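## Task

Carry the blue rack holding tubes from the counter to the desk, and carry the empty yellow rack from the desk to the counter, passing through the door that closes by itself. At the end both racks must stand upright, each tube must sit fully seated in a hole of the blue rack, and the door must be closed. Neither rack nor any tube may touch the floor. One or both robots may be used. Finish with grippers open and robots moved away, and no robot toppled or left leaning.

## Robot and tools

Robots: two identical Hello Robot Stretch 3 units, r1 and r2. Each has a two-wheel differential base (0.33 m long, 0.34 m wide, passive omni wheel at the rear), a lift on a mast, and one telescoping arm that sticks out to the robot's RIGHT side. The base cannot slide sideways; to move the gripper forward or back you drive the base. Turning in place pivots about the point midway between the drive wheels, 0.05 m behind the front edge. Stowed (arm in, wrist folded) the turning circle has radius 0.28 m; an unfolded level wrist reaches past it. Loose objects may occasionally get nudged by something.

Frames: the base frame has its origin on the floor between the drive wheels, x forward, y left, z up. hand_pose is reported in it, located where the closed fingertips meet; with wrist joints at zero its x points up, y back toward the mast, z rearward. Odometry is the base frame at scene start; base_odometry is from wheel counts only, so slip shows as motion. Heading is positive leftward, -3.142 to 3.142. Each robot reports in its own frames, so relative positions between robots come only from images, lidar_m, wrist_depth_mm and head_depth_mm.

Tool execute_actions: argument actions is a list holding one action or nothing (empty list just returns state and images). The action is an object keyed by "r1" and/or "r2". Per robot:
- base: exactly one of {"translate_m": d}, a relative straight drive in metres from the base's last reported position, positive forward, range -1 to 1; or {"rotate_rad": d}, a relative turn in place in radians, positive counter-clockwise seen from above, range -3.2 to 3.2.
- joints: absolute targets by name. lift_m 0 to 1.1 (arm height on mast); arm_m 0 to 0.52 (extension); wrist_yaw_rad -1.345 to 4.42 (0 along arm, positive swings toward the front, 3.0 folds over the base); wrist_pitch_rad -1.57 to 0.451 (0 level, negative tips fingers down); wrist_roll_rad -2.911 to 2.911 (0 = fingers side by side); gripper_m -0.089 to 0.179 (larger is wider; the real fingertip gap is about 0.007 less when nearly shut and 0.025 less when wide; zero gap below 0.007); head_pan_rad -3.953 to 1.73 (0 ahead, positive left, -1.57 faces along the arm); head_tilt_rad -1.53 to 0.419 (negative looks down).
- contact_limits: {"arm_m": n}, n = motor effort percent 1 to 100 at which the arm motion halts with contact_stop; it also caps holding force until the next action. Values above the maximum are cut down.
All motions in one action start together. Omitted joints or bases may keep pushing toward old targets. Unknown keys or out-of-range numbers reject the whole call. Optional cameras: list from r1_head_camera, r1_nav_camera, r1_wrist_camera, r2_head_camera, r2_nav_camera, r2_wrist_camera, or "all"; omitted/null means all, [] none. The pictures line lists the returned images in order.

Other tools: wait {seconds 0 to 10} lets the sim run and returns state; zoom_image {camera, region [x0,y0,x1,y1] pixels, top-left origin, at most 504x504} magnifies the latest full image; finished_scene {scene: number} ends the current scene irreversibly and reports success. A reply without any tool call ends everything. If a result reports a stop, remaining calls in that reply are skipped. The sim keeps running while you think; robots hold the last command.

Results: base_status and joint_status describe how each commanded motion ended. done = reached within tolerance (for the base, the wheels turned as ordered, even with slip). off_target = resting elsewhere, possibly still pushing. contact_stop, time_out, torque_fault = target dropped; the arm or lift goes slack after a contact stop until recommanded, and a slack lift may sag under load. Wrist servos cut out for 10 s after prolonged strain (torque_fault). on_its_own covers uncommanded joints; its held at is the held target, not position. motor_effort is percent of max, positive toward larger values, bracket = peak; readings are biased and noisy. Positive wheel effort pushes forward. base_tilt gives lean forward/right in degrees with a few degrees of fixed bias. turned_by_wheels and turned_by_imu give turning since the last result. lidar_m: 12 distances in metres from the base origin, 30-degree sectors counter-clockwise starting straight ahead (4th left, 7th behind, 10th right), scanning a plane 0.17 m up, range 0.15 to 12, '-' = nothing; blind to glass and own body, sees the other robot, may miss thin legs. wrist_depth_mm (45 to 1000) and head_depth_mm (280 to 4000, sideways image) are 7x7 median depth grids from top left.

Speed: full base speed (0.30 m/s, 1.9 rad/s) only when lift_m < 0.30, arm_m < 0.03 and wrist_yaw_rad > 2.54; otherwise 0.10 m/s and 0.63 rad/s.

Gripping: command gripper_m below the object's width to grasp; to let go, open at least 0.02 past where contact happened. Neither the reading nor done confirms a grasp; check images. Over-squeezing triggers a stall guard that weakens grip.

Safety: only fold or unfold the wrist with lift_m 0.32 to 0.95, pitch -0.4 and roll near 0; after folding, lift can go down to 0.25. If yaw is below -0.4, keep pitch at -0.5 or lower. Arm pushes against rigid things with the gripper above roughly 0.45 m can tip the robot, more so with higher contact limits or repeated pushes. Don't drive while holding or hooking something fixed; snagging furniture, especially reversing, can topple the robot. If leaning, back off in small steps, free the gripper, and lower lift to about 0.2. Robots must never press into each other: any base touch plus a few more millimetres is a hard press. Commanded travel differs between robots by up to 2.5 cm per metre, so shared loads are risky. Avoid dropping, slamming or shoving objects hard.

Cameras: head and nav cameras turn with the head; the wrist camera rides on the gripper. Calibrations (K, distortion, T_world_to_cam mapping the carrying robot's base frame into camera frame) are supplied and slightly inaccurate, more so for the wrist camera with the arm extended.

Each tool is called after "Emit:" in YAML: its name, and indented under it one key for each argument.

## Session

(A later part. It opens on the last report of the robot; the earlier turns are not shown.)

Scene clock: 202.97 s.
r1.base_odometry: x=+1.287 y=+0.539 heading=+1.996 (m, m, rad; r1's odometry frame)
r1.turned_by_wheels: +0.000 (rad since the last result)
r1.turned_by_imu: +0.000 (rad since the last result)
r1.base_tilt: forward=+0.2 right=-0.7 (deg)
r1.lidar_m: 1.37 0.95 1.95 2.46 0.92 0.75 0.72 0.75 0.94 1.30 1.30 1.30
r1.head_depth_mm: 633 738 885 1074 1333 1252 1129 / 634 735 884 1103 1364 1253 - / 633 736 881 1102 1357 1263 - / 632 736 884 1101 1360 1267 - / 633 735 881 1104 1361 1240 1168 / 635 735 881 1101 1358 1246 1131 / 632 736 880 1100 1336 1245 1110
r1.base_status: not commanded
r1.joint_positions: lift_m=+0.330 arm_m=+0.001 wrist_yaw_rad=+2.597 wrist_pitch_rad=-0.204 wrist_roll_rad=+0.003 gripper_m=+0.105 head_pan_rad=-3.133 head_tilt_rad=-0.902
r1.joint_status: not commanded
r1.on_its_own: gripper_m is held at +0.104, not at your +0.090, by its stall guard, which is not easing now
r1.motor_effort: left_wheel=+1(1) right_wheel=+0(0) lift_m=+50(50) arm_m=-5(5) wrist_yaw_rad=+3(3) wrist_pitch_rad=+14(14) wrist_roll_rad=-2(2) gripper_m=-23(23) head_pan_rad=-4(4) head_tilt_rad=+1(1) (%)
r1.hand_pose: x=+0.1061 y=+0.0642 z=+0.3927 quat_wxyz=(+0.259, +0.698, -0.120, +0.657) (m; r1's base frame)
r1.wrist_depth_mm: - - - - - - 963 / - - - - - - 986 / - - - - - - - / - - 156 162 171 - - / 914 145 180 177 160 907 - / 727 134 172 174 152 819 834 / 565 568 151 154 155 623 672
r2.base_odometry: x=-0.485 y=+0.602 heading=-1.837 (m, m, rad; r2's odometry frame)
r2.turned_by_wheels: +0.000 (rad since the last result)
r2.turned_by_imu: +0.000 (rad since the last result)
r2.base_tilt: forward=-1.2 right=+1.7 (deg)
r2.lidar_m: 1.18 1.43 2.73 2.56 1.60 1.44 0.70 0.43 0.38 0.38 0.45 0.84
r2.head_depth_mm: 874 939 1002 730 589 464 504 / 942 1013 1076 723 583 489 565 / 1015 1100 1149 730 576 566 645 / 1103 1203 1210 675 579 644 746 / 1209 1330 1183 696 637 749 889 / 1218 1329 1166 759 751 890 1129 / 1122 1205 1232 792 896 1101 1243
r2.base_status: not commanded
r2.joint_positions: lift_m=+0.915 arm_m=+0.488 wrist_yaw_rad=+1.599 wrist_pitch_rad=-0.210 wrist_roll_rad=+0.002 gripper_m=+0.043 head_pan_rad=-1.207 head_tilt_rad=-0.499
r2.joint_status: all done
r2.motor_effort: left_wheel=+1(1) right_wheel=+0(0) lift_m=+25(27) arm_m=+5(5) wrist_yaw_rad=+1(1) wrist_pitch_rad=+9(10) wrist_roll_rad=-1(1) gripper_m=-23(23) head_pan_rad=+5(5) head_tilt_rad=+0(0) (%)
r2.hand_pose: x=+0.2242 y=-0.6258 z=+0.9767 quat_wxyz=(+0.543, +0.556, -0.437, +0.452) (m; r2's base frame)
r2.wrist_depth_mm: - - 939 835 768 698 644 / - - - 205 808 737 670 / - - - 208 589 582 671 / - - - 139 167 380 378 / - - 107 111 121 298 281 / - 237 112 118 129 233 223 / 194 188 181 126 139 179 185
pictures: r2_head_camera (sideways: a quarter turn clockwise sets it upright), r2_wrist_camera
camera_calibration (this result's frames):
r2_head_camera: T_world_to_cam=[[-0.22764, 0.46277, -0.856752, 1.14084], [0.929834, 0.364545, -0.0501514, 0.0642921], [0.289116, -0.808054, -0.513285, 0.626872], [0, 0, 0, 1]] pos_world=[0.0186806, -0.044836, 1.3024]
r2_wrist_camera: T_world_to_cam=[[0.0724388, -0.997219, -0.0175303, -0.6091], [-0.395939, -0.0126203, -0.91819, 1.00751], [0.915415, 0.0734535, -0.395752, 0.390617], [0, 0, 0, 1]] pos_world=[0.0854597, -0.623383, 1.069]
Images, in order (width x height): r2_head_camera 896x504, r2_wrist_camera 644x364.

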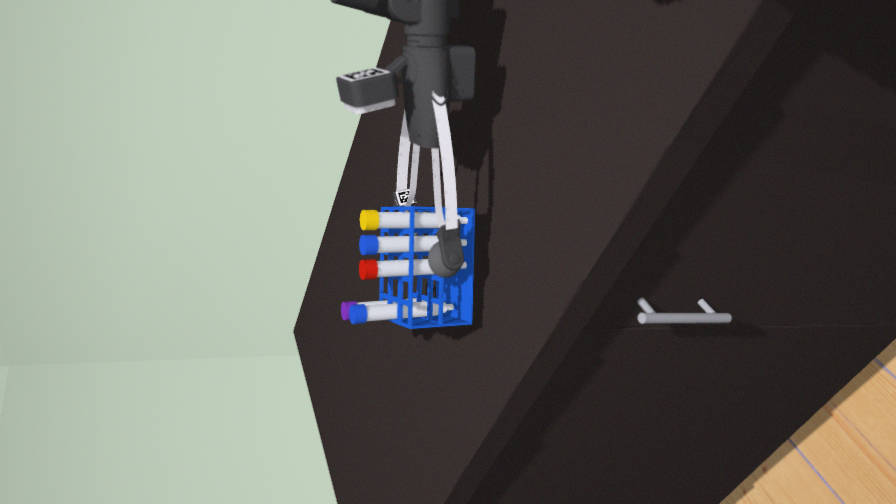

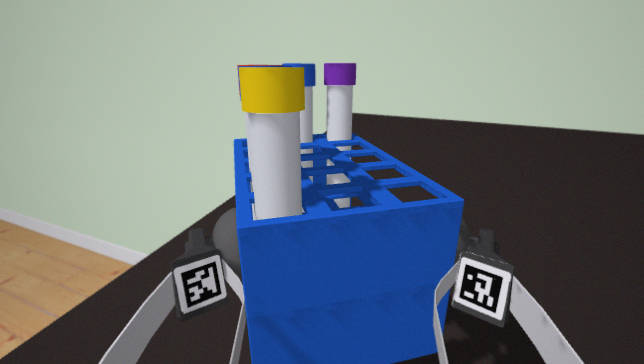

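Emit:
execute_actions:
  actions:
    - {"r2":{"joints":{"lift_m":0.94,"wrist_yaw_rad":1.1,"wrist_pitch_rad":-0.12,"arm_m":0.40}},"r1":{"base":{"translate_m":-0.1}}}
  cameras: ["r2_head_camera","r2_wrist_camera"]

Scene clock: 218.70 s.
r1.base_odometry: x=+1.329 y=+0.448 heading=+1.996 (m, m, rad; r1's odometry frame)
r1.turned_by_wheels: +0.000 (rad since the last result)
r1.turned_by_imu: +0.000 (rad since the last result)
r1.base_tilt: forward=+0.2 right=-0.8 (deg)
r1.lidar_m: 1.05 1.04 2.09 2.09 0.78 0.65 0.62 0.65 0.79 1.30 1.35 1.37
r1.head_depth_mm: 542 632 757 943 1183 1245 1130 / 540 630 755 941 1253 1246 - / 541 630 754 945 1253 1267 - / 541 629 756 944 1252 1263 - / 541 629 754 941 1249 1243 1164 / 539 631 754 944 1248 1239 1131 / 541 630 754 938 1212 1246 1107
r1.base_status: done
r1.joint_positions: lift_m=+0.330 arm_m=+0.001 wrist_yaw_rad=+2.597 wrist_pitch_rad=-0.204 wrist_roll_rad=+0.003 gripper_m=+0.105 head_pan_rad=-3.133 head_tilt_rad=-0.902
r1.joint_status: not commanded
r1.on_its_own: gripper_m is held at +0.104, not at your +0.090, by its stall guard, which is not easing now
r1.motor_effort: left_wheel=+1(3) right_wheel=+0(5) lift_m=+50(50) arm_m=-5(5) wrist_yaw_rad=+2(3) wrist_pitch_rad=+14(14) wrist_roll_rad=-2(2) gripper_m=-23(23) head_pan_rad=-5(5) head_tilt_rad=+0(1) (%)
r1.hand_pose: x=+0.1061 y=+0.0642 z=+0.3927 quat_wxyz=(+0.259, +0.698, -0.120, +0.657) (m; r1's base frame)
r1.wrist_depth_mm: - - - - - - - / - - - - - - - / - - - - - - - / - - 155 163 171 - - / 893 146 181 177 159 930 - / 730 134 173 174 151 797 836 / 568 573 150 154 155 608 661
r2.base_odometry: x=-0.485 y=+0.602 heading=-1.837 (m, m, rad; r2's odometry frame)
r2.turned_by_wheels: +0.000 (rad since the last result)
r2.turned_by_imu: +0.000 (rad since the last result)
r2.base_tilt: forward=-1.2 right=+1.7 (deg)
r2.lidar_m: 1.18 1.43 2.74 2.56 1.60 1.44 0.70 0.43 0.38 0.38 0.45 0.84
r2.head_depth_mm: 876 939 1003 730 589 463 505 / 943 1013 1071 724 583 490 565 / 1017 1101 1152 715 577 567 643 / 1104 1201 716 723 578 645 745 / 1206 1323 1187 766 637 751 890 / 1221 1326 1174 763 751 892 1133 / 1112 1201 1233 790 892 1105 1243
r2.base_status: not commanded
r2.joint_positions: lift_m=+0.940 arm_m=+0.400 wrist_yaw_rad=+1.102 wrist_pitch_rad=-0.157 wrist_roll_rad=+0.002 gripper_m=+0.043 head_pan_rad=-1.207 head_tilt_rad=-0.499
r2.joint_status: all done
r2.motor_effort: left_wheel=+1(1) right_wheel=+0(0) lift_m=+25(25) arm_m=-5(6) wrist_yaw_rad=-2(1) wrist_pitch_rad=+11(12) wrist_roll_rad=-1(1) gripper_m=-23(23) head_pan_rad=+4(5) head_tilt_rad=+1(1) (%)
r2.hand_pose: x=+0.2010 y=-0.6581 z=+1.0147 quat_wxyz=(+0.629, +0.417, -0.572, +0.321) (m; r2's base frame)
r2.wrist_depth_mm: 745 765 784 808 827 687 488 / 782 798 823 202 854 697 490 / 833 850 846 205 896 695 496 / 883 883 451 139 167 509 477 / 906 420 107 111 121 387 366 / - 287 112 118 128 297 284 / 253 234 226 127 140 225 232
pictures: r2_head_camera (sideways: a quarter turn clockwise sets it upright), r2_wrist_camera
camera_calibration (this result's frames):
r2_head_camera: T_world_to_cam=[[-0.22765, 0.462766, -0.856752, 1.14084], [0.929827, 0.364564, -0.0501514, 0.0642921], [0.289132, -0.808048, -0.513285, 0.626872], [0, 0, 0, 1]] pos_world=[0.0186815, -0.0448357, 1.3024]
r2_wrist_camera: T_world_to_cam=[[-0.41125, -0.911396, -0.0151793, -0.487722], [-0.310499, 0.155725, -0.937731, 1.14628], [0.857009, -0.380929, -0.347029, 0.0925157], [0, 0, 0, 1]] pos_world=[0.0760546, -0.58777, 1.0996]
Images, in order (width x height): r2_head_camera 896x504, r2_wrist_camera 644x364.

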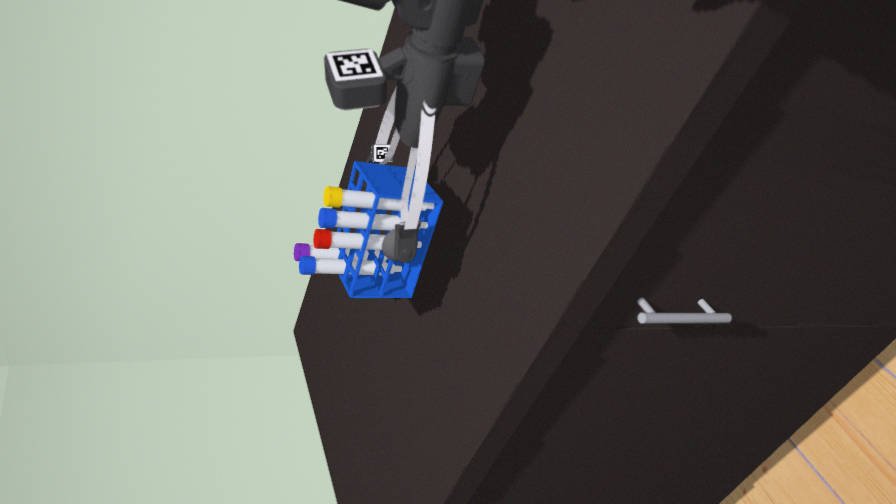

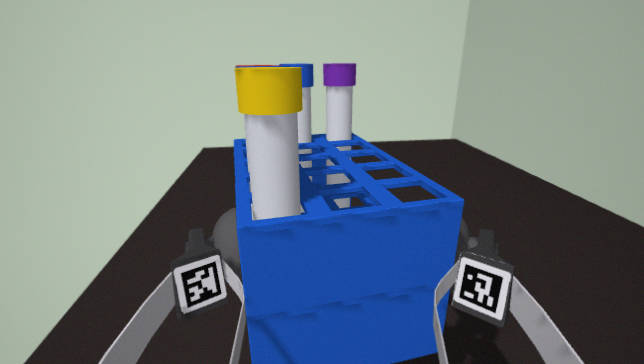

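Emit:
execute_actions:
  actions:
    - {"r2":{"base":{"rotate_rad":1.265},"joints":{"wrist_yaw_rad":1.6,"arm_m":0.0,"head_pan_rad":0.3,"head_tilt_rad":-0.8}},"r1":{"base":{"translate_m":-0.33}}}
  cameras: ["r2_nav_camera","r2_wrist_camera","r1_nav_camera"]

Emit:
execute_actions:
  actions:
    - {"r2":{"base":{"translate_m":0.55},"joints":{"lift_m":0.29,"wrist_yaw_rad":2.58}},"r1":{"base":{"translate_m":-0.3}}}
  cameras: ["r2_nav_camera","r2_wrist_camera","r1_nav_camera","r1_wrist_camera"]

Scene clock: 232.63 s.
r1.base_odometry: x=+1.465 y=+0.147 heading=+1.996 (m, m, rad; r1's odometry frame)
r1.turned_by_wheels: +0.000 (rad since the last result)
r1.turned_by_imu: +0.001 (rad since the last result)
r1.base_tilt: forward=+0.1 right=-0.8 (deg)
r1.lidar_m: 1.36 1.87 2.55 0.84 0.42 0.31 0.30 0.31 0.42 0.92 1.35 1.63
r1.head_depth_mm: - 292 333 416 552 823 1125 / - 292 333 415 553 824 - / - 292 333 416 553 771 - / - 291 333 415 552 768 - / - 291 333 415 552 822 1139 / - 291 333 415 551 818 1131 / - 291 333 414 550 820 1111
r1.base_status: done
r1.joint_positions: lift_m=+0.330 arm_m=+0.001 wrist_yaw_rad=+2.597 wrist_pitch_rad=-0.204 wrist_roll_rad=+0.003 gripper_m=+0.105 head_pan_rad=-3.133 head_tilt_rad=-0.902
r1.joint_status: not commanded
r1.on_its_own: gripper_m is held at +0.104, not at your +0.090, by its stall guard, which is not easing now
r1.motor_effort: left_wheel=+1(3) right_wheel=+0(5) lift_m=+50(50) arm_m=-5(5) wrist_yaw_rad=+2(3) wrist_pitch_rad=+14(14) wrist_roll_rad=-2(2) gripper_m=-23(24) head_pan_rad=-4(5) head_tilt_rad=+1(1) (%)
r1.hand_pose: x=+0.1061 y=+0.0642 z=+0.3927 quat_wxyz=(+0.259, +0.698, -0.120, +0.657) (m; r1's base frame)
r1.wrist_depth_mm: - - - - - - - / - - - - - - - / - - - - - - - / - - 155 163 171 - - / 887 147 181 177 159 - - / 735 134 172 175 151 794 835 / 562 569 150 154 156 623 665
r2.base_odometry: x=-0.485 y=+0.602 heading=-0.572 (m, m, rad; r2's odometry frame)
r2.turned_by_wheels: +1.265 (rad since the last result)
r2.turned_by_imu: +1.243 (rad since the last result)
r2.base_tilt: forward=-1.2 right=+1.7 (deg)
r2.lidar_m: 2.75 1.98 1.48 1.44 0.53 0.39 0.38 0.39 0.54 1.17 1.22 1.72
r2.head_depth_mm: 2310 2615 2274 1821 1503 1298 1142 / 2382 2670 2256 1816 1510 1301 1132 / 2494 2721 2224 1793 1494 1293 1129 / 2607 2801 2223 1795 1489 1279 1122 / 2683 2856 2207 1755 1485 1271 1116 / 2455 2617 2189 1766 1485 1265 1118 / 2068 2253 2153 1750 1461 1264 1114
r2.base_status: done
r2.joint_positions: lift_m=+0.940 arm_m=+0.003 wrist_yaw_rad=+1.600 wrist_pitch_rad=-0.157 wrist_roll_rad=+0.002 gripper_m=+0.043 head_pan_rad=+0.293 head_tilt_rad=-0.790
r2.joint_status: all done
joint sent to its limit — the command would take r2.arm_m past its lower limit, so that joint was sent only as far as its limit.
r2.motor_effort: left_wheel=-1(5) right_wheel=+1(7) lift_m=+25(25) arm_m=-5(8) wrist_yaw_rad=+0(3) wrist_pitch_rad=+11(11) wrist_roll_rad=-1(1) gripper_m=-23(23) head_pan_rad=+4(51) head_tilt_rad=-3(17) (%)
r2.hand_pose: x=+0.2279 y=-0.1405 z=+1.0147 quat_wxyz=(+0.531, +0.545, -0.452, +0.467) (m; r2's base frame)
r2.wrist_depth_mm: - - - - - - - / - - - 202 - - - / - - - 207 - - - / - - - 139 167 - - / - - 107 111 121 - - / - - 112 118 129 - - / - - - 126 140 - -
pictures: r1_nav_camera (sideways: a quarter turn counterclockwise sets it upright), r2_nav_camera (sideways: a quarter turn counterclockwise sets it upright), r2_wrist_camera
camera_calibration (this result's frames):
r1_nav_camera: T_world_to_cam=[[-0.813535, -0.00458168, 0.581498, -0.710878], [0.0234407, 0.998898, 0.0406646, 0.00247776], [-0.581044, 0.0467128, -0.812531, 1.013], [0, 0, 0, 1]] pos_world=[0.0102151, -0.0530521, 1.23637]
r2_nav_camera: T_world_to_cam=[[0.67513, 0.23099, 0.700602, -0.874949], [0.284147, -0.957861, 0.0419934, 0.000821398], [0.680779, 0.170723, -0.712315, 0.879024], [0, 0, 0, 1]] pos_world=[-0.00795045, 0.0528222, 1.2391]
r2_wrist_camera: T_world_to_cam=[[0.0744781, -0.997107, -0.0151701, -0.127665], [-0.346968, -0.0116486, -0.937805, 1.05893], [0.934915, 0.0751094, -0.346832, 0.312796], [0, 0, 0, 1]] pos_world=[0.0844865, -0.138455, 1.09962]
Images, in order (width x height): r1_nav_camera 672x504, r2_nav_camera 672x504, r2_wrist_camera 644x364.

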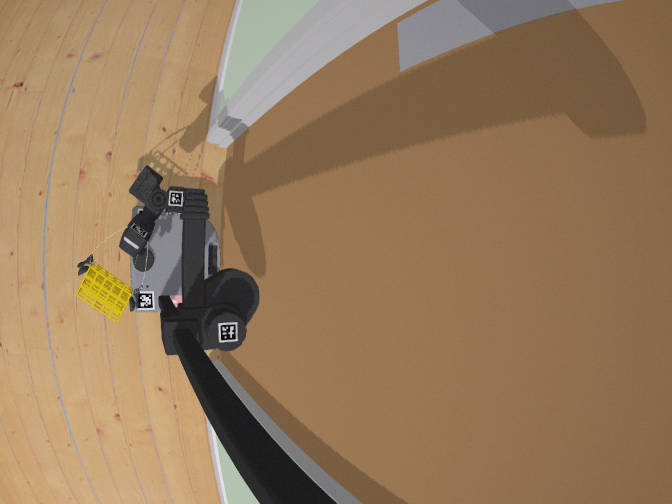

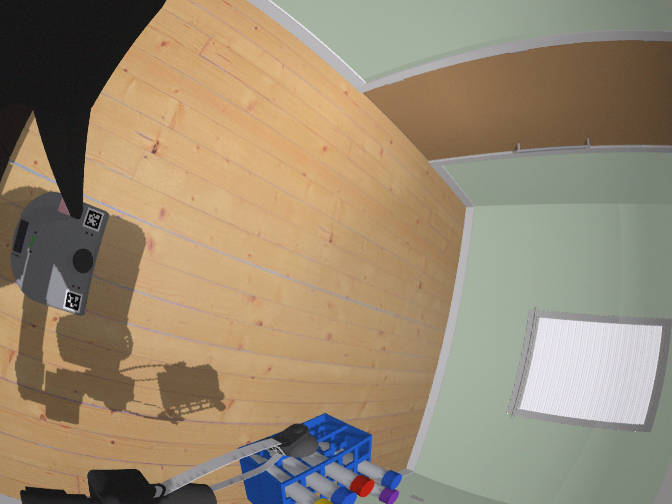

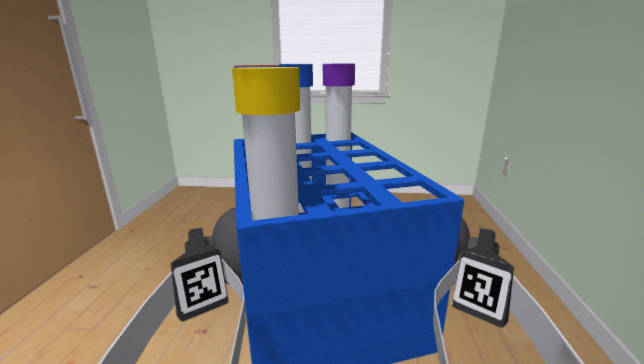

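Scene clock: 239.37 s.
r1.base_odometry: x=+1.589 y=-0.126 heading=+1.997 (m, m, rad; r1's odometry frame)
r1.turned_by_wheels: +0.000 (rad since the last result)
r1.turned_by_imu: +0.011 (rad since the last result)
r1.base_tilt: forward=+0.4 right=-1.0 (deg)
r1.lidar_m: 1.64 2.17 2.55 0.32 0.26 0.26 0.28 0.43 1.33 0.43 1.34 1.87
r1.head_depth_mm: - - 288 322 390 493 632 / - - 302 357 442 571 - / - 290 328 399 509 656 - / - 305 364 454 602 867 - / 294 336 410 527 735 1183 1156 / 311 373 467 625 942 1245 1128 / 343 421 545 772 1421 1245 1110
r1.base_status: translate_m off_target (by the wheels' count: -0.2998 of -0.3000)
r1.joint_positions: lift_m=+0.330 arm_m=+0.001 wrist_yaw_rad=+2.599 wrist_pitch_rad=-0.205 wrist_roll_rad=+0.003 gripper_m=+0.105 head_pan_rad=-3.134 head_tilt_rad=-0.898
r1.joint_status: not commanded
r1.on_its_own: gripper_m is held at +0.104, not at your +0.090, by its stall guard, which is not easing now; right_wheel is at rest, and its effort (-23) is outside its rest range (-18 to +18)
r1.motor_effort: left_wheel=-14(40) right_wheel=-23(49) lift_m=+46(50) arm_m=-5(5) wrist_yaw_rad=+1(3) wrist_pitch_rad=+15(15) wrist_roll_rad=-2(2) gripper_m=-23(23) head_pan_rad=-4(4) head_tilt_rad=-1(1) (%)
r1.hand_pose: x=+0.1056 y=+0.0644 z=+0.3926 quat_wxyz=(+0.258, +0.698, -0.119, +0.657) (m; r1's base frame)
r1.wrist_depth_mm: 347 391 - - - - - / 359 411 - - - - - / 353 431 - - - - - / 358 425 155 163 171 - - / 367 146 182 178 158 - - / 354 134 172 175 150 794 816 / 397 490 150 154 157 615 656
r2.base_odometry: x=-0.022 y=+0.304 heading=-0.572 (m, m, rad; r2's odometry frame)
r2.turned_by_wheels: +0.000 (rad since the last result)
r2.turned_by_imu: +0.004 (rad since the last result)
r2.base_tilt: forward=-1.3 right=+1.7 (deg)
r2.lidar_m: 2.20 1.44 1.44 1.42 1.49 0.96 0.92 0.96 1.22 1.19 1.24 1.74
r2.head_depth_mm: 1846 2071 2250 1828 1524 1301 1135 / 1912 2191 2259 1818 1506 1293 1136 / 1963 2245 2258 1793 1502 1285 1135 / 2064 2355 2237 1779 1493 1275 1124 / 2124 2462 2204 1774 1482 1279 1119 / 2215 2530 2155 1759 1472 1266 1112 / 2051 1474 1645 1737 1467 1261 1112
r2.base_status: done
r2.joint_positions: lift_m=+0.290 arm_m=+0.003 wrist_yaw_rad=+2.578 wrist_pitch_rad=-0.156 wrist_roll_rad=+0.002 gripper_m=+0.043 head_pan_rad=+0.293 head_tilt_rad=-0.790
r2.joint_status: all done
r2.motor_effort: left_wheel=-1(3) right_wheel=+2(7) lift_m=+21(24) arm_m=-5(6) wrist_yaw_rad=+2(1) wrist_pitch_rad=+11(11) wrist_roll_rad=-1(1) gripper_m=-23(23) head_pan_rad=+5(5) head_tilt_rad=-4(3) (%)
r2.hand_pose: x=+0.1119 y=+0.0631 z=+0.3651 quat_wxyz=(+0.249, +0.693, -0.143, +0.661) (m; r2's base frame)
r2.wrist_depth_mm: - - - - - - - / - - - 202 - - - / - - - 207 - - - / - - - 140 167 - - / 846 860 107 111 121 914 861 / 679 680 112 118 129 696 665 / 548 552 532 127 140 528 543
pictures: r1_nav_camera (sideways: a quarter turn counterclockwise sets it upright), r1_wrist_camera, r2_nav_camera (sideways: a quarter turn counterclockwise sets it upright), r2_wrist_camera
camera_calibration (this result's frames):
r1_nav_camera: T_world_to_cam=[[-0.811629, -0.00391784, 0.58416, -0.714357], [0.0243712, 0.99888, 0.0405606, 0.00260734], [-0.583664, 0.0471569, -0.810625, 1.01054], [0, 0, 0, 1]] pos_world=[0.00995817, -0.053057, 1.23636]
r1_wrist_camera: T_world_to_cam=[[0.851784, -0.521743, 0.0474159, -0.0822834], [-0.137602, -0.310135, -0.940682, 0.440604], [0.505499, 0.794733, -0.335961, 0.193249], [0, 0, 0, 1]] pos_world=[0.0330289, -0.059865, 0.483294]
r2_nav_camera: T_world_to_cam=[[0.675168, 0.231004, 0.70056, -0.874895], [0.284152, -0.957859, 0.0419937, 0.000821022], [0.680739, 0.170713, -0.712357, 0.879078], [0, 0, 0, 1]] pos_world=[-0.00795415, 0.0528211, 1.2391]
r2_wrist_camera: T_world_to_cam=[[0.8686, -0.495283, -0.0151409, -0.0463983], [-0.183856, -0.293761, -0.938031, 0.411504], [0.460143, 0.817557, -0.346221, 0.186714], [0, 0, 0, 1]] pos_world=[0.0300439, -0.054746, 0.449945]
Images, in order (width x height): r1_nav_camera 672x504, r1_wrist_camera 644x364, r2_nav_camera 672x504, r2_wrist_camera 644x364.

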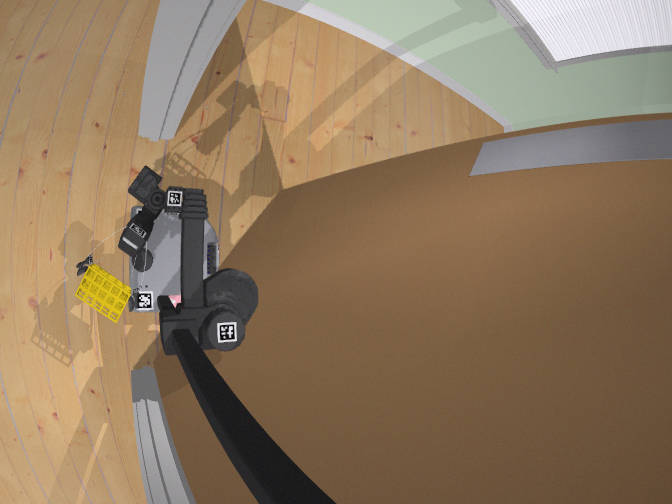

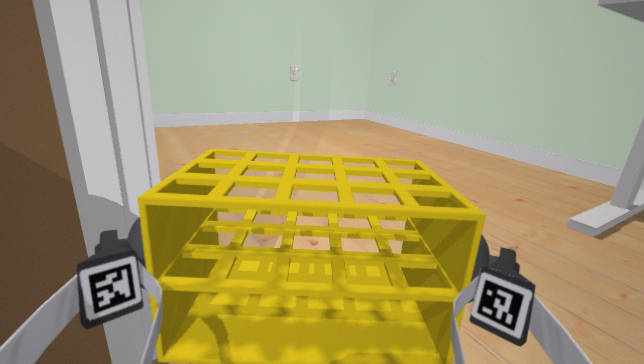

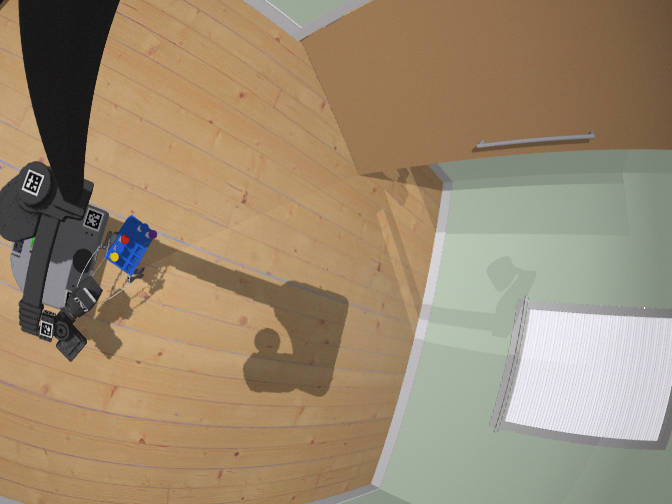

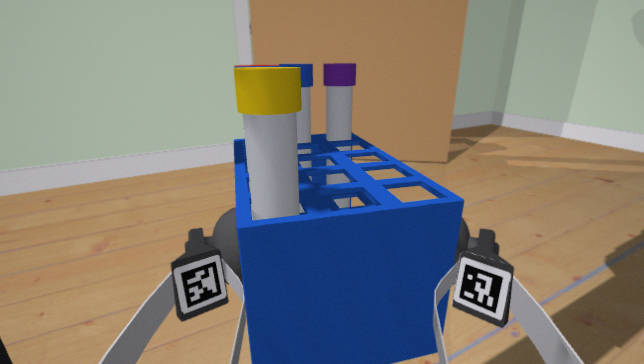

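Emit:
execute_actions:
  actions:
    - {"r2":{"base":{"translate_m":1.0},"joints":{"head_pan_rad":1.2}},"r1":{"base":{"translate_m":-0.35},"joints":{"head_tilt_rad":-1.3}}}
  cameras: ["r2_nav_camera","r2_wrist_camera","r1_nav_camera"]

Scene clock: 248.10 s.
r1.base_odometry: x=+1.733 y=-0.444 heading=+1.997 (m, m, rad; r1's odometry frame)
r1.turned_by_wheels: +0.000 (rad since the last result)
r1.turned_by_imu: +0.001 (rad since the last result)
r1.base_tilt: forward=+0.3 right=-0.9 (deg)
r1.lidar_m: 1.98 0.60 0.28 0.22 0.22 0.24 0.35 1.77 1.32 1.02 0.52 1.86
r1.head_depth_mm: 312 351 403 474 604 732 1011 / 368 424 502 603 711 1139 1121 / 448 535 667 797 - 839 1108 / 1113 1350 1384 1319 - 1159 1107 / 1350 1490 1405 1323 - 1159 1120 / 1582 1498 1397 1322 1261 1157 1116 / 1609 1500 1403 1313 1239 1173 1117
r1.base_status: done
r1.joint_positions: lift_m=+0.330 arm_m=+0.001 wrist_yaw_rad=+2.599 wrist_pitch_rad=-0.205 wrist_roll_rad=+0.003 gripper_m=+0.105 head_pan_rad=-3.134 head_tilt_rad=-1.284
r1.joint_status: all done
r1.on_its_own: gripper_m is held at +0.104, not at your +0.090, by its stall guard, which is not easing now
r1.motor_effort: left_wheel=-1(29) right_wheel=-10(42) lift_m=+46(46) arm_m=-5(5) wrist_yaw_rad=+2(1) wrist_pitch_rad=+15(15) wrist_roll_rad=-2(2) gripper_m=-23(23) head_pan_rad=-4(4) head_tilt_rad=-7(27) (%)
r1.hand_pose: x=+0.1056 y=+0.0644 z=+0.3926 quat_wxyz=(+0.258, +0.698, -0.119, +0.657) (m; r1's base frame)
r1.wrist_depth_mm: 221 261 337 464 - - - / 228 274 349 486 - - - / 234 282 360 573 - - - / 239 276 156 163 172 - - / 250 146 180 178 159 - - / 252 134 172 176 150 798 836 / 275 305 151 154 156 615 665
r2.base_odometry: x=+0.818 y=-0.237 heading=-0.572 (m, m, rad; r2's odometry frame)
r2.turned_by_wheels: +0.000 (rad since the last result)
r2.turned_by_imu: +0.006 (rad since the last result)
r2.base_tilt: forward=-1.2 right=+1.7 (deg)
r2.lidar_m: 1.21 1.27 1.43 0.62 1.04 1.98 1.92 1.67 1.26 1.22 1.29 1.25
r2.head_depth_mm: 1418 1658 1928 1825 1514 1303 1143 / 1360 1592 1897 1811 1508 1296 1133 / 1315 1526 1820 1786 1505 1289 1133 / 1265 1459 1733 1778 1486 1285 1129 / 3033 2624 2056 1749 1489 1279 1123 / 3140 2840 2182 1527 1387 1269 1117 / 3026 2802 2172 1479 1093 1245 1131
r2.base_status: done
r2.joint_positions: lift_m=+0.290 arm_m=+0.003 wrist_yaw_rad=+2.579 wrist_pitch_rad=-0.156 wrist_roll_rad=+0.002 gripper_m=+0.043 head_pan_rad=+1.193 head_tilt_rad=-0.791
r2.joint_status: all done
r2.motor_effort: left_wheel=-1(4) right_wheel=+2(7) lift_m=+21(21) arm_m=-5(6) wrist_yaw_rad=+1(2) wrist_pitch_rad=+11(11) wrist_roll_rad=-1(1) gripper_m=-23(23) head_pan_rad=+5(53) head_tilt_rad=-3(3) (%)
r2.hand_pose: x=+0.1118 y=+0.0631 z=+0.3651 quat_wxyz=(+0.249, +0.693, -0.143, +0.661) (m; r2's base frame)
r2.wrist_depth_mm: 685 - - - - - 892 / 875 - - 202 - - 904 / 530 - - 207 - - 943 / 567 853 - 140 167 - 954 / 620 821 107 111 121 907 863 / 645 676 112 118 128 703 668 / 559 549 531 127 140 527 544
pictures: r1_nav_camera (sideways: a quarter turn counterclockwise sets it upright), r2_nav_camera (sideways: a quarter turn counterclockwise sets it upright), r2_wrist_camera
camera_calibration (this result's frames):
r1_nav_camera: T_world_to_cam=[[-0.971793, -0.00511373, 0.235781, -0.259622], [0.00676828, 0.998748, 0.0495573, -0.0089751], [-0.23574, 0.0497553, -0.970542, 1.21616], [0, 0, 0, 1]] pos_world=[0.0344588, -0.052874, 1.24199]
r2_nav_camera: T_world_to_cam=[[0.238853, 0.67298, 0.700034, -0.871547], [0.927003, -0.372696, 0.041997, -0.00310467], [0.289163, 0.638902, -0.712874, 0.882139], [0, 0, 0, 1]] pos_world=[-0.044032, 0.0217763, 1.2391]
r2_wrist_camera: T_world_to_cam=[[0.868907, -0.494744, -0.0151408, -0.0463122], [-0.183674, -0.293875, -0.938031, 0.41149], [0.459636, 0.817842, -0.346221, 0.186745], [0, 0, 0, 1]] pos_world=[0.0299862, -0.0547141, 0.449944]
Images, in order (width x height): r1_nav_camera 672x504, r2_nav_camera 672x504, r2_wrist_camera 644x364.

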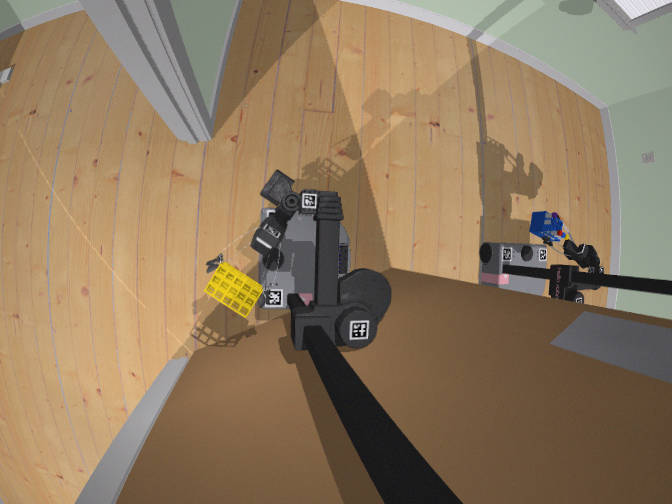

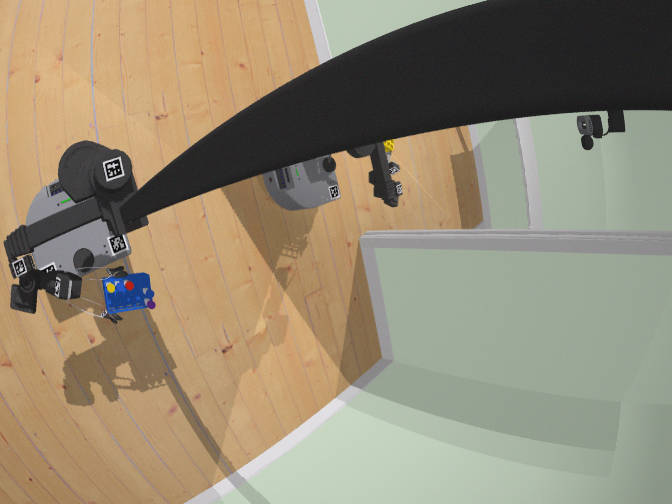

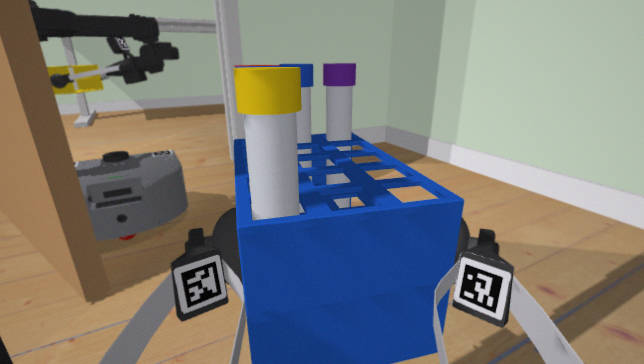

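Emit:
execute_actions:
  actions:
    - {"r2":{"base":{"translate_m":0.6}},"r1":{"base":{"rotate_rad":-0.8}}}
  cameras: ["r1_nav_camera"]

Emit:
execute_actions:
  actions:
    - {"r2":{"base":{"rotate_rad":2.0},"joints":{"head_pan_rad":0,"wrist_yaw_rad":2.2,"head_tilt_rad":-1.0}},"r1":{"base":{"translate_m":-0.3}}}
  cameras: ["r1_nav_camera","r2_nav_camera","r2_wrist_camera"]

Scene clock: 256.23 s.
r1.base_odometry: x=+1.733 y=-0.444 heading=+1.197 (m, m, rad; r1's odometry frame)
r1.turned_by_wheels: -0.800 (rad since the last result)
r1.turned_by_imu: -0.768 (rad since the last result)
r1.base_tilt: forward=+0.2 right=-0.9 (deg)
r1.lidar_m: 0.52 2.17 1.99 0.39 0.28 0.26 0.27 0.36 1.09 1.10 1.28 0.52
r1.head_depth_mm: - 322 413 579 1221 1184 1123 / 294 344 452 641 946 1182 1123 / 303 371 500 678 - 837 1110 / 315 402 557 815 - 1160 1103 / 337 439 632 1135 - 1155 1117 / 363 484 730 1293 1262 1157 1115 / 393 539 908 1315 1248 1170 1114
r1.base_status: done
r1.joint_positions: lift_m=+0.330 arm_m=+0.001 wrist_yaw_rad=+2.599 wrist_pitch_rad=-0.205 wrist_roll_rad=+0.003 gripper_m=+0.105 head_pan_rad=-3.134 head_tilt_rad=-1.284
r1.joint_status: not commanded
r1.on_its_own: gripper_m is held at +0.104, not at your +0.090, by its stall guard, which is not easing now; right_wheel is at rest, and its effort (-22) is outside its rest range (-18 to +18)
r1.motor_effort: left_wheel=-1(15) right_wheel=-22(30) lift_m=+46(46) arm_m=-5(4) wrist_yaw_rad=+0(1) wrist_pitch_rad=+15(15) wrist_roll_rad=-2(1) gripper_m=-23(23) head_pan_rad=-4(4) head_tilt_rad=-7(7) (%)
r1.hand_pose: x=+0.1056 y=+0.0644 z=+0.3926 quat_wxyz=(+0.258, +0.698, -0.119, +0.657) (m; r1's base frame)
r1.wrist_depth_mm: 461 - - - - - - / 461 - - - - - - / 472 - - - - - - / 445 - 155 162 171 - - / 447 146 182 177 159 - - / 415 134 172 174 151 807 835 / 488 556 150 154 156 623 671
r2.base_odometry: x=+1.323 y=-0.562 heading=-0.572 (m, m, rad; r2's odometry frame)
r2.turned_by_wheels: +0.000 (rad since the last result)
r2.turned_by_imu: +0.004 (rad since the last result)
r2.base_tilt: forward=-1.3 right=+1.7 (deg)
r2.lidar_m: 0.62 0.65 0.92 1.36 1.13 0.94 2.51 1.71 1.28 1.25 0.84 0.63
r2.head_depth_mm: 869 922 984 1055 1132 1207 1141 / 1039 1109 1207 1300 1400 1298 1137 / 1238 1378 1540 1653 1494 1290 1130 / 1246 1440 1707 1780 1492 1283 1125 / 1209 1390 1627 1768 1480 1274 1118 / 1165 1340 1564 1732 1475 1268 1115 / 1135 1290 1510 1692 1459 1260 1129
r2.base_status: done
r2.joint_positions: lift_m=+0.290 arm_m=+0.003 wrist_yaw_rad=+2.579 wrist_pitch_rad=-0.156 wrist_roll_rad=+0.002 gripper_m=+0.043 head_pan_rad=+1.193 head_tilt_rad=-0.791
r2.joint_status: not commanded
r2.motor_effort: left_wheel=-1(5) right_wheel=+2(7) lift_m=+21(21) arm_m=-5(5) wrist_yaw_rad=+1(2) wrist_pitch_rad=+11(11) wrist_roll_rad=-1(1) gripper_m=-23(23) head_pan_rad=+4(5) head_tilt_rad=-3(2) (%)
r2.hand_pose: x=+0.1117 y=+0.0632 z=+0.3651 quat_wxyz=(+0.249, +0.693, -0.143, +0.661) (m; r2's base frame)
r2.wrist_depth_mm: - - - - 732 559 451 / - - - 202 762 575 460 / - - - 207 790 592 469 / - - - 139 167 604 481 / 862 871 107 111 121 608 491 / 671 672 112 118 129 580 502 / 549 554 532 126 140 530 495
pictures: r1_nav_camera (sideways: a quarter turn counterclockwise sets it upright)
camera_calibration (this result's frames):
r1_nav_camera: T_world_to_cam=[[-0.971802, -0.00511078, 0.235743, -0.259572], [0.00676944, 0.998748, 0.0495579, -0.00897583], [-0.235702, 0.0497563, -0.970551, 1.21617], [0, 0, 0, 1]] pos_world=[0.034461, -0.0528741, 1.24199]
Images, in order (width x height): r1_nav_camera 672x504.

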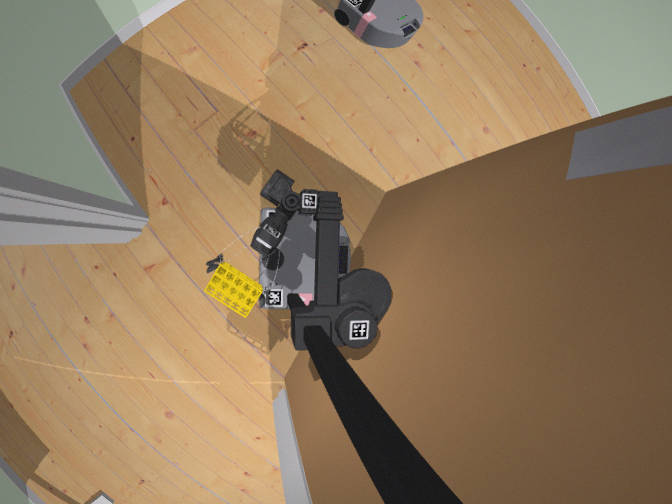

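Scene clock: 260.23 s.
r1.base_odometry: x=+1.624 y=-0.724 heading=+1.197 (m, m, rad; r1's odometry frame)
r1.turned_by_wheels: +0.000 (rad since the last result)
r1.turned_by_imu: +0.001 (rad since the last result)
r1.base_tilt: forward=+0.4 right=-0.8 (deg)
r1.lidar_m: 0.81 2.46 0.38 0.26 0.24 0.24 0.31 2.11 2.12 1.18 1.48 0.95
r1.head_depth_mm: 292 327 391 488 717 972 1131 / 317 376 464 602 739 1177 1123 / 363 444 571 724 - 839 1103 / 425 539 743 1116 - 1166 1102 / 1579 1489 1408 1321 - 1162 1116 / 1605 1498 1411 1314 1269 1161 1119 / 1604 1502 1400 1315 1241 1169 1115
r1.base_status: done
r1.joint_positions: lift_m=+0.330 arm_m=+0.001 wrist_yaw_rad=+2.599 wrist_pitch_rad=-0.205 wrist_roll_rad=+0.003 gripper_m=+0.105 head_pan_rad=-3.134 head_tilt_rad=-1.284
r1.joint_status: not commanded
r1.on_its_own: gripper_m is held at +0.104, not at your +0.090, by its stall guard, which is not easing now
r1.motor_effort: left_wheel=-1(23) right_wheel=-6(28) lift_m=+47(46) arm_m=-4(5) wrist_yaw_rad=+1(0) wrist_pitch_rad=+15(15) wrist_roll_rad=-2(2) gripper_m=-23(23) head_pan_rad=-4(4) head_tilt_rad=-7(6) (%)
r1.hand_pose: x=+0.1056 y=+0.0644 z=+0.3926 quat_wxyz=(+0.258, +0.698, -0.119, +0.657) (m; r1's base frame)
r1.wrist_depth_mm: 260 328 453 - - - - / 269 336 478 - - - - / 277 346 495 - - - - / 282 328 155 164 172 - - / 288 146 181 178 159 - - / 290 134 170 174 151 781 819 / 318 363 151 154 155 614 659
r2.base_odometry: x=+1.323 y=-0.562 heading=+1.428 (m, m, rad; r2's odometry frame)
r2.turned_by_wheels: +2.000 (rad since the last result)
r2.turned_by_imu: +1.963 (rad since the last result)
r2.base_tilt: forward=-1.3 right=+1.7 (deg)
r2.lidar_m: 1.60 1.18 2.51 1.89 1.32 1.25 0.93 0.65 0.62 0.63 0.83 1.36
r2.head_depth_mm: 2459 1441 1657 1549 1366 1230 1109 / 2531 2077 1715 1536 1357 1219 1114 / 2505 2070 1754 1535 1346 1210 1126 / 2468 2046 1745 1512 1345 1174 1123 / 2497 1988 1734 1505 1331 1145 1115 / 1514 1446 1535 1501 1322 1196 1101 / 1314 1261 1490 1497 1324 1190 1082
r2.base_status: done
r2.joint_positions: lift_m=+0.290 arm_m=+0.003 wrist_yaw_rad=+2.202 wrist_pitch_rad=-0.156 wrist_roll_rad=+0.002 gripper_m=+0.043 head_pan_rad=+0.007 head_tilt_rad=-0.988
r2.joint_status: all done
r2.motor_effort: left_wheel=-1(7) right_wheel=+2(7) lift_m=+21(21) arm_m=-5(5) wrist_yaw_rad=-2(3) wrist_pitch_rad=+11(11) wrist_roll_rad=-1(1) gripper_m=-23(23) head_pan_rad=-4(54) head_tilt_rad=-4(17) (%)
r2.hand_pose: x=+0.1800 y=-0.0007 z=+0.3651 quat_wxyz=(+0.368, +0.654, -0.270, +0.603) (m; r2's base frame)
r2.wrist_depth_mm: - - - - - - - / - - - 202 - - - / - - - 207 - - - / - - - 139 167 - - / 866 860 107 111 121 914 877 / 680 672 112 118 129 693 665 / 548 549 535 127 139 532 545
pictures: r1_nav_camera (sideways: a quarter turn counterclockwise sets it upright), r2_nav_camera (sideways: a quarter turn counterclockwise sets it upright), r2_wrist_camera
camera_calibration (this result's frames):
r1_nav_camera: T_world_to_cam=[[-0.971811, -0.00511085, 0.235708, -0.259526], [0.00676762, 0.998748, 0.0495584, -0.00897649], [-0.235666, 0.0497565, -0.97056, 1.21618], [0, 0, 0, 1]] pos_world=[0.0344632, -0.052874, 1.24199]
r2_nav_camera: T_world_to_cam=[[0.836466, 0.0320819, 0.547079, -0.675902], [0.0108061, -0.999056, 0.0420647, 0.00240681], [0.547912, -0.0292739, -0.836023, 1.04069], [0, 0, 0, 1]] pos_world=[-0.00486289, 0.0545538, 1.23971]
r2_wrist_camera: T_world_to_cam=[[0.625791, -0.779844, -0.0151416, -0.0936357], [-0.278951, -0.205633, -0.938031, 0.422488], [0.728404, 0.591235, -0.346221, 0.159018], [0, 0, 0, 1]] pos_world=[0.0606203, -0.0801608, 0.449944]
Images, in order (width x height): r1_nav_camera 672x504, r2_nav_camera 672x504, r2_wrist_camera 644x364.

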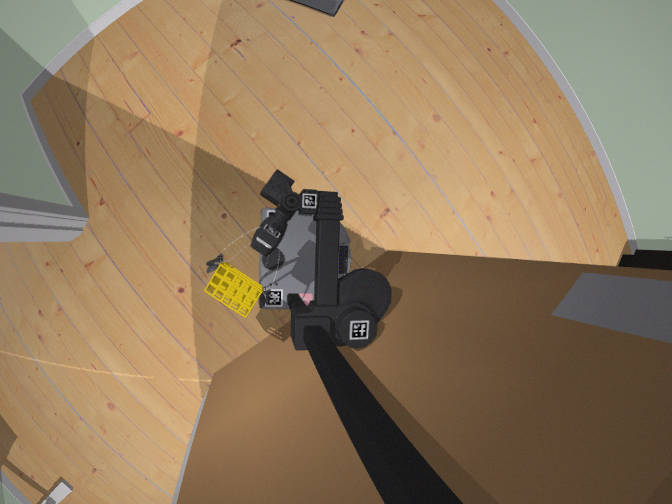

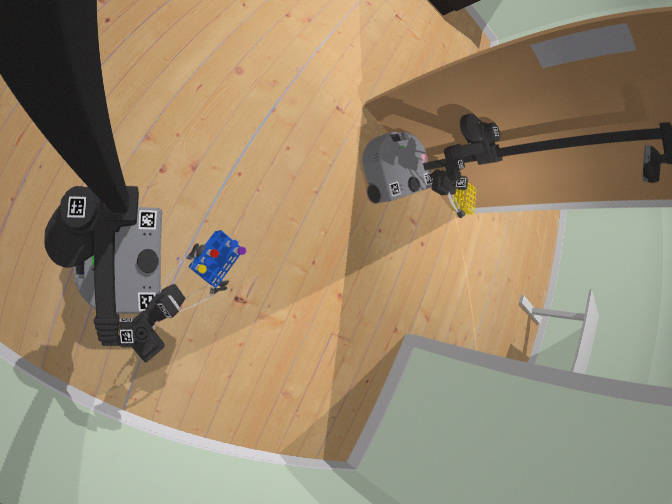

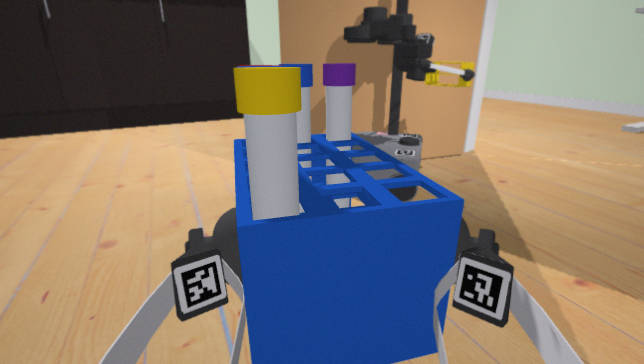

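Emit:
execute_actions:
  actions:
    - {"r2":{"base":{"translate_m":0.2},"joints":{"wrist_yaw_rad":2.58}},"r1":{"base":{"translate_m":-0.2}}}
  cameras: ["r1_nav_camera"]

Emit:
execute_actions:
  actions:
    - {"r2":{"base":{"translate_m":0.8}}}
  cameras: ["r1_nav_camera","r2_nav_camera"]

Scene clock: 271.67 s.
r1.base_odometry: x=+1.551 y=-0.910 heading=+1.198 (m, m, rad; r1's odometry frame)
r1.turned_by_wheels: +0.001 (rad since the last result)
r1.turned_by_imu: +0.078 (rad since the last result)
r1.base_tilt: forward=+0.3 right=-0.8 (deg)
r1.lidar_m: 0.97 2.33 0.31 0.23 0.23 0.24 0.34 1.96 1.98 0.96 1.56 1.10
r1.head_depth_mm: 303 341 399 478 634 787 1102 / 373 408 490 605 716 1160 1121 / 1615 1503 1373 781 - 827 1109 / 1605 1504 1412 1329 - 1160 1106 / 1608 1497 1411 1316 - 1159 1117 / 1611 1502 1407 1325 1261 1161 1116 / 1599 1494 1398 1313 1238 1164 1111
r1.base_status: translate_m off_target (by the wheels' count: -0.1998 of -0.2000)
r1.joint_positions: lift_m=+0.330 arm_m=+0.001 wrist_yaw_rad=+2.601 wrist_pitch_rad=-0.205 wrist_roll_rad=+0.003 gripper_m=+0.105 head_pan_rad=-3.134 head_tilt_rad=-1.286
r1.joint_status: not commanded
r1.on_its_own: gripper_m is held at +0.104, not at your +0.090, by its stall guard, which is not easing now; right_wheel is at rest, and its effort (-36) is outside its rest range (-18 to +18)
r1.motor_effort: left_wheel=-9(18) right_wheel=-36(40) lift_m=+46(46) arm_m=-3(5) wrist_yaw_rad=+0(2) wrist_pitch_rad=+15(15) wrist_roll_rad=-2(2) gripper_m=-23(23) head_pan_rad=-4(4) head_tilt_rad=-6(6) (%)
r1.hand_pose: x=+0.1054 y=+0.0647 z=+0.3927 quat_wxyz=(+0.258, +0.698, -0.118, +0.658) (m; r1's base frame)
r1.wrist_depth_mm: 231 275 362 524 - - - / 237 288 378 549 - - - / 244 296 392 604 - - - / 251 290 156 163 172 - - / 261 146 180 179 160 - - / 260 134 172 174 150 812 826 / 288 320 151 155 156 624 669
r2.base_odometry: x=+1.351 y=-0.364 heading=+1.428 (m, m, rad; r2's odometry frame)
r2.turned_by_wheels: +0.000 (rad since the last result)
r2.turned_by_imu: +0.002 (rad since the last result)
r2.base_tilt: forward=-1.3 right=+1.7 (deg)
r2.lidar_m: 1.46 0.97 1.17 2.16 1.50 1.43 1.07 0.74 0.70 0.72 0.95 1.18
r2.head_depth_mm: 2533 1312 1452 1542 1361 1224 1106 / 2515 2074 1771 1539 1351 1220 1113 / 2501 2054 1753 1523 1353 1211 1120 / 2458 2063 1747 1519 1339 1204 1117 / 2453 2016 1730 1503 1343 1205 823 / 1395 1591 1694 1498 1339 1199 1088 / 1242 1396 1434 1399 1329 1195 1080
r2.base_status: done
r2.joint_positions: lift_m=+0.290 arm_m=+0.003 wrist_yaw_rad=+2.579 wrist_pitch_rad=-0.156 wrist_roll_rad=+0.002 gripper_m=+0.043 head_pan_rad=+0.007 head_tilt_rad=-0.989
r2.joint_status: all done
r2.motor_effort: left_wheel=-1(6) right_wheel=+2(9) lift_m=+21(21) arm_m=-6(6) wrist_yaw_rad=+1(6) wrist_pitch_rad=+11(11) wrist_roll_rad=-1(1) gripper_m=-23(23) head_pan_rad=-5(5) head_tilt_rad=-4(3) (%)
r2.hand_pose: x=+0.1118 y=+0.0631 z=+0.3651 quat_wxyz=(+0.249, +0.693, -0.143, +0.661) (m; r2's base frame)
r2.wrist_depth_mm: - - - - - 964 951 / - - - 201 - - - / - - - 206 - - - / - - - 139 168 - - / 877 862 107 111 121 851 846 / 674 675 112 118 129 690 667 / 553 552 530 126 139 531 544
pictures: r1_nav_camera (sideways: a quarter turn counterclockwise sets it upright)
camera_calibration (this result's frames):
r1_nav_camera: T_world_to_cam=[[-0.972126, -0.00499824, 0.234405, -0.257827], [0.00681928, 0.998747, 0.0495774, -0.00900149], [-0.234359, 0.049794, -0.970874, 1.21658], [0, 0, 0, 1]] pos_world=[0.0345372, -0.0528768, 1.24203]
Images, in order (width x height): r1_nav_camera 672x504.

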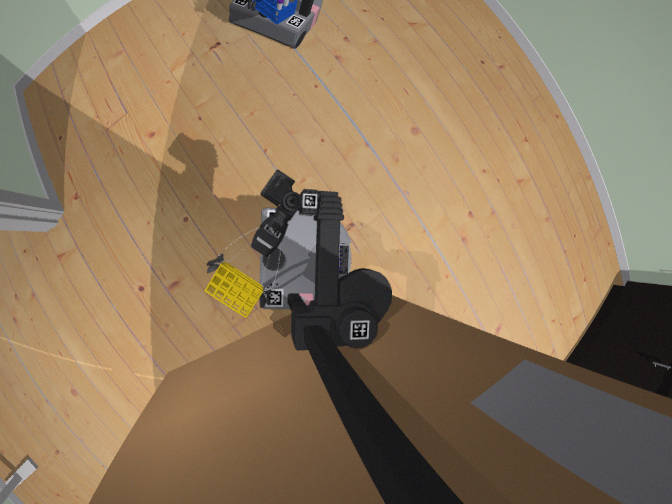

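Scene clock: 276.17 s.
r1.base_odometry: x=+1.551 y=-0.910 heading=+1.198 (m, m, rad; r1's odometry frame)
r1.turned_by_wheels: +0.000 (rad since the last result)
r1.turned_by_imu: -0.001 (rad since the last result)
r1.base_tilt: forward=+0.2 right=-0.8 (deg)
r1.lidar_m: 0.96 2.33 0.31 0.23 0.23 0.24 0.34 1.96 1.98 1.70 0.39 0.38
r1.head_depth_mm: 303 341 399 479 634 788 1096 / 373 408 490 605 719 1159 1123 / 1611 1508 1371 783 - 826 1107 / 1615 1509 1410 1339 - 1159 1106 / 1613 1498 1403 1311 - 1162 1116 / 1614 1496 1408 1315 1261 1158 1100 / 1607 1493 1395 1314 1241 1172 976
r1.base_status: not commanded
r1.joint_positions: lift_m=+0.330 arm_m=+0.001 wrist_yaw_rad=+2.601 wrist_pitch_rad=-0.205 wrist_roll_rad=+0.003 gripper_m=+0.105 head_pan_rad=-3.134 head_tilt_rad=-1.286
r1.joint_status: not commanded
r1.on_its_own: gripper_m is held at +0.104, not at your +0.090, by its stall guard, which is not easing now; right_wheel is at rest, and its effort (-36) is outside its rest range (-18 to +18)
r1.motor_effort: left_wheel=-9(9) right_wheel=-36(36) lift_m=+46(46) arm_m=-3(3) wrist_yaw_rad=+0(0) wrist_pitch_rad=+15(15) wrist_roll_rad=-2(2) gripper_m=-23(23) head_pan_rad=-4(3) head_tilt_rad=-6(6) (%)
r1.hand_pose: x=+0.1054 y=+0.0647 z=+0.3927 quat_wxyz=(+0.258, +0.698, -0.118, +0.658) (m; r1's base frame)
r1.wrist_depth_mm: 229 279 361 524 - - - / 237 289 377 556 - - - / 244 297 389 605 - - - / 253 287 156 163 171 - - / 260 146 181 178 159 - - / 263 134 172 175 150 803 815 / 289 316 150 154 156 630 680
r2.base_odometry: x=+1.466 y=+0.428 heading=+1.428 (m, m, rad; r2's odometry frame)
r2.turned_by_wheels: +0.000 (rad since the last result)
r2.turned_by_imu: +0.005 (rad since the last result)
r2.base_tilt: forward=-1.2 right=+1.6 (deg)
r2.lidar_m: 2.21 0.68 0.64 0.48 2.25 2.13 1.60 1.12 1.06 0.72 0.52 2.28
r2.head_depth_mm: 2333 2098 1774 1537 1365 1184 1107 / 2386 2061 1766 1524 1354 1220 1117 / 2477 2057 1760 1530 1350 1213 1117 / 2459 2042 1738 1511 1338 1209 1123 / 2464 2035 1738 1506 1338 1206 798 / 2422 2011 1715 1438 1321 1198 1086 / 2405 888 982 1131 1303 1192 1082
r2.base_status: done
r2.joint_positions: lift_m=+0.290 arm_m=+0.003 wrist_yaw_rad=+2.579 wrist_pitch_rad=-0.156 wrist_roll_rad=+0.002 gripper_m=+0.043 head_pan_rad=+0.007 head_tilt_rad=-0.989
r2.joint_status: not commanded
r2.motor_effort: left_wheel=-1(8) right_wheel=+1(9) lift_m=+21(21) arm_m=-5(5) wrist_yaw_rad=+1(1) wrist_pitch_rad=+11(11) wrist_roll_rad=-1(1) gripper_m=-22(22) head_pan_rad=-4(5) head_tilt_rad=-4(4) (%)
r2.hand_pose: x=+0.1117 y=+0.0631 z=+0.3651 quat_wxyz=(+0.249, +0.693, -0.143, +0.661) (m; r2's base frame)
r2.wrist_depth_mm: 424 550 637 615 602 592 - / 381 684 412 202 630 627 - / - 760 399 206 667 671 - / - 782 671 139 167 726 - / 601 564 107 111 121 764 857 / 487 478 112 118 129 698 669 / 531 516 532 126 139 527 544
pictures: r1_nav_camera (sideways: a quarter turn counterclockwise sets it upright), r2_nav_camera (sideways: a quarter turn counterclockwise sets it upright)
camera_calibration (this result's frames):
r1_nav_camera: T_world_to_cam=[[-0.972126, -0.00499847, 0.234405, -0.257827], [0.00681905, 0.998747, 0.0495774, -0.00900148], [-0.234359, 0.0497939, -0.970874, 1.21658], [0, 0, 0, 1]] pos_world=[0.0345372, -0.0528768, 1.24203]
r2_nav_camera: T_world_to_cam=[[0.837084, 0.0319594, 0.54614, -0.674683], [0.010702, -0.999058, 0.0420604, 0.0024131], [0.54697, -0.0293633, -0.836637, 1.04149], [0, 0, 0, 1]] pos_world=[-0.00492437, 0.054555, 1.23972]
Images, in order (width x height): r1_nav_camera 672x504, r2_nav_camera 672x504.

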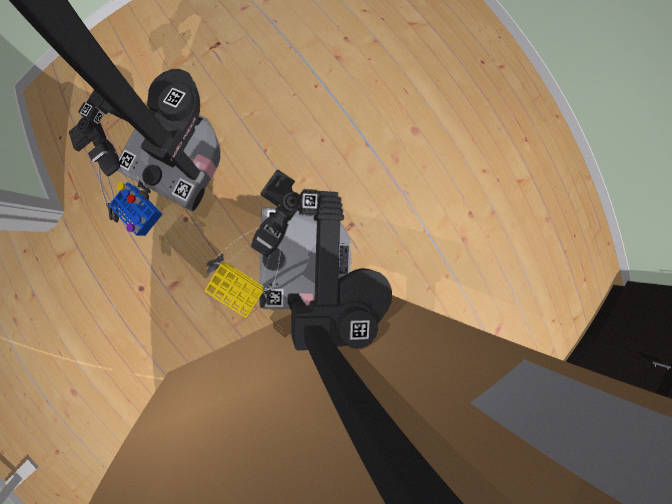

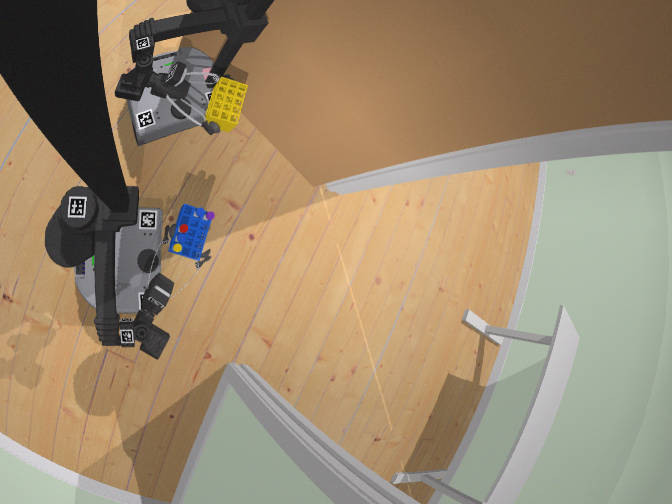

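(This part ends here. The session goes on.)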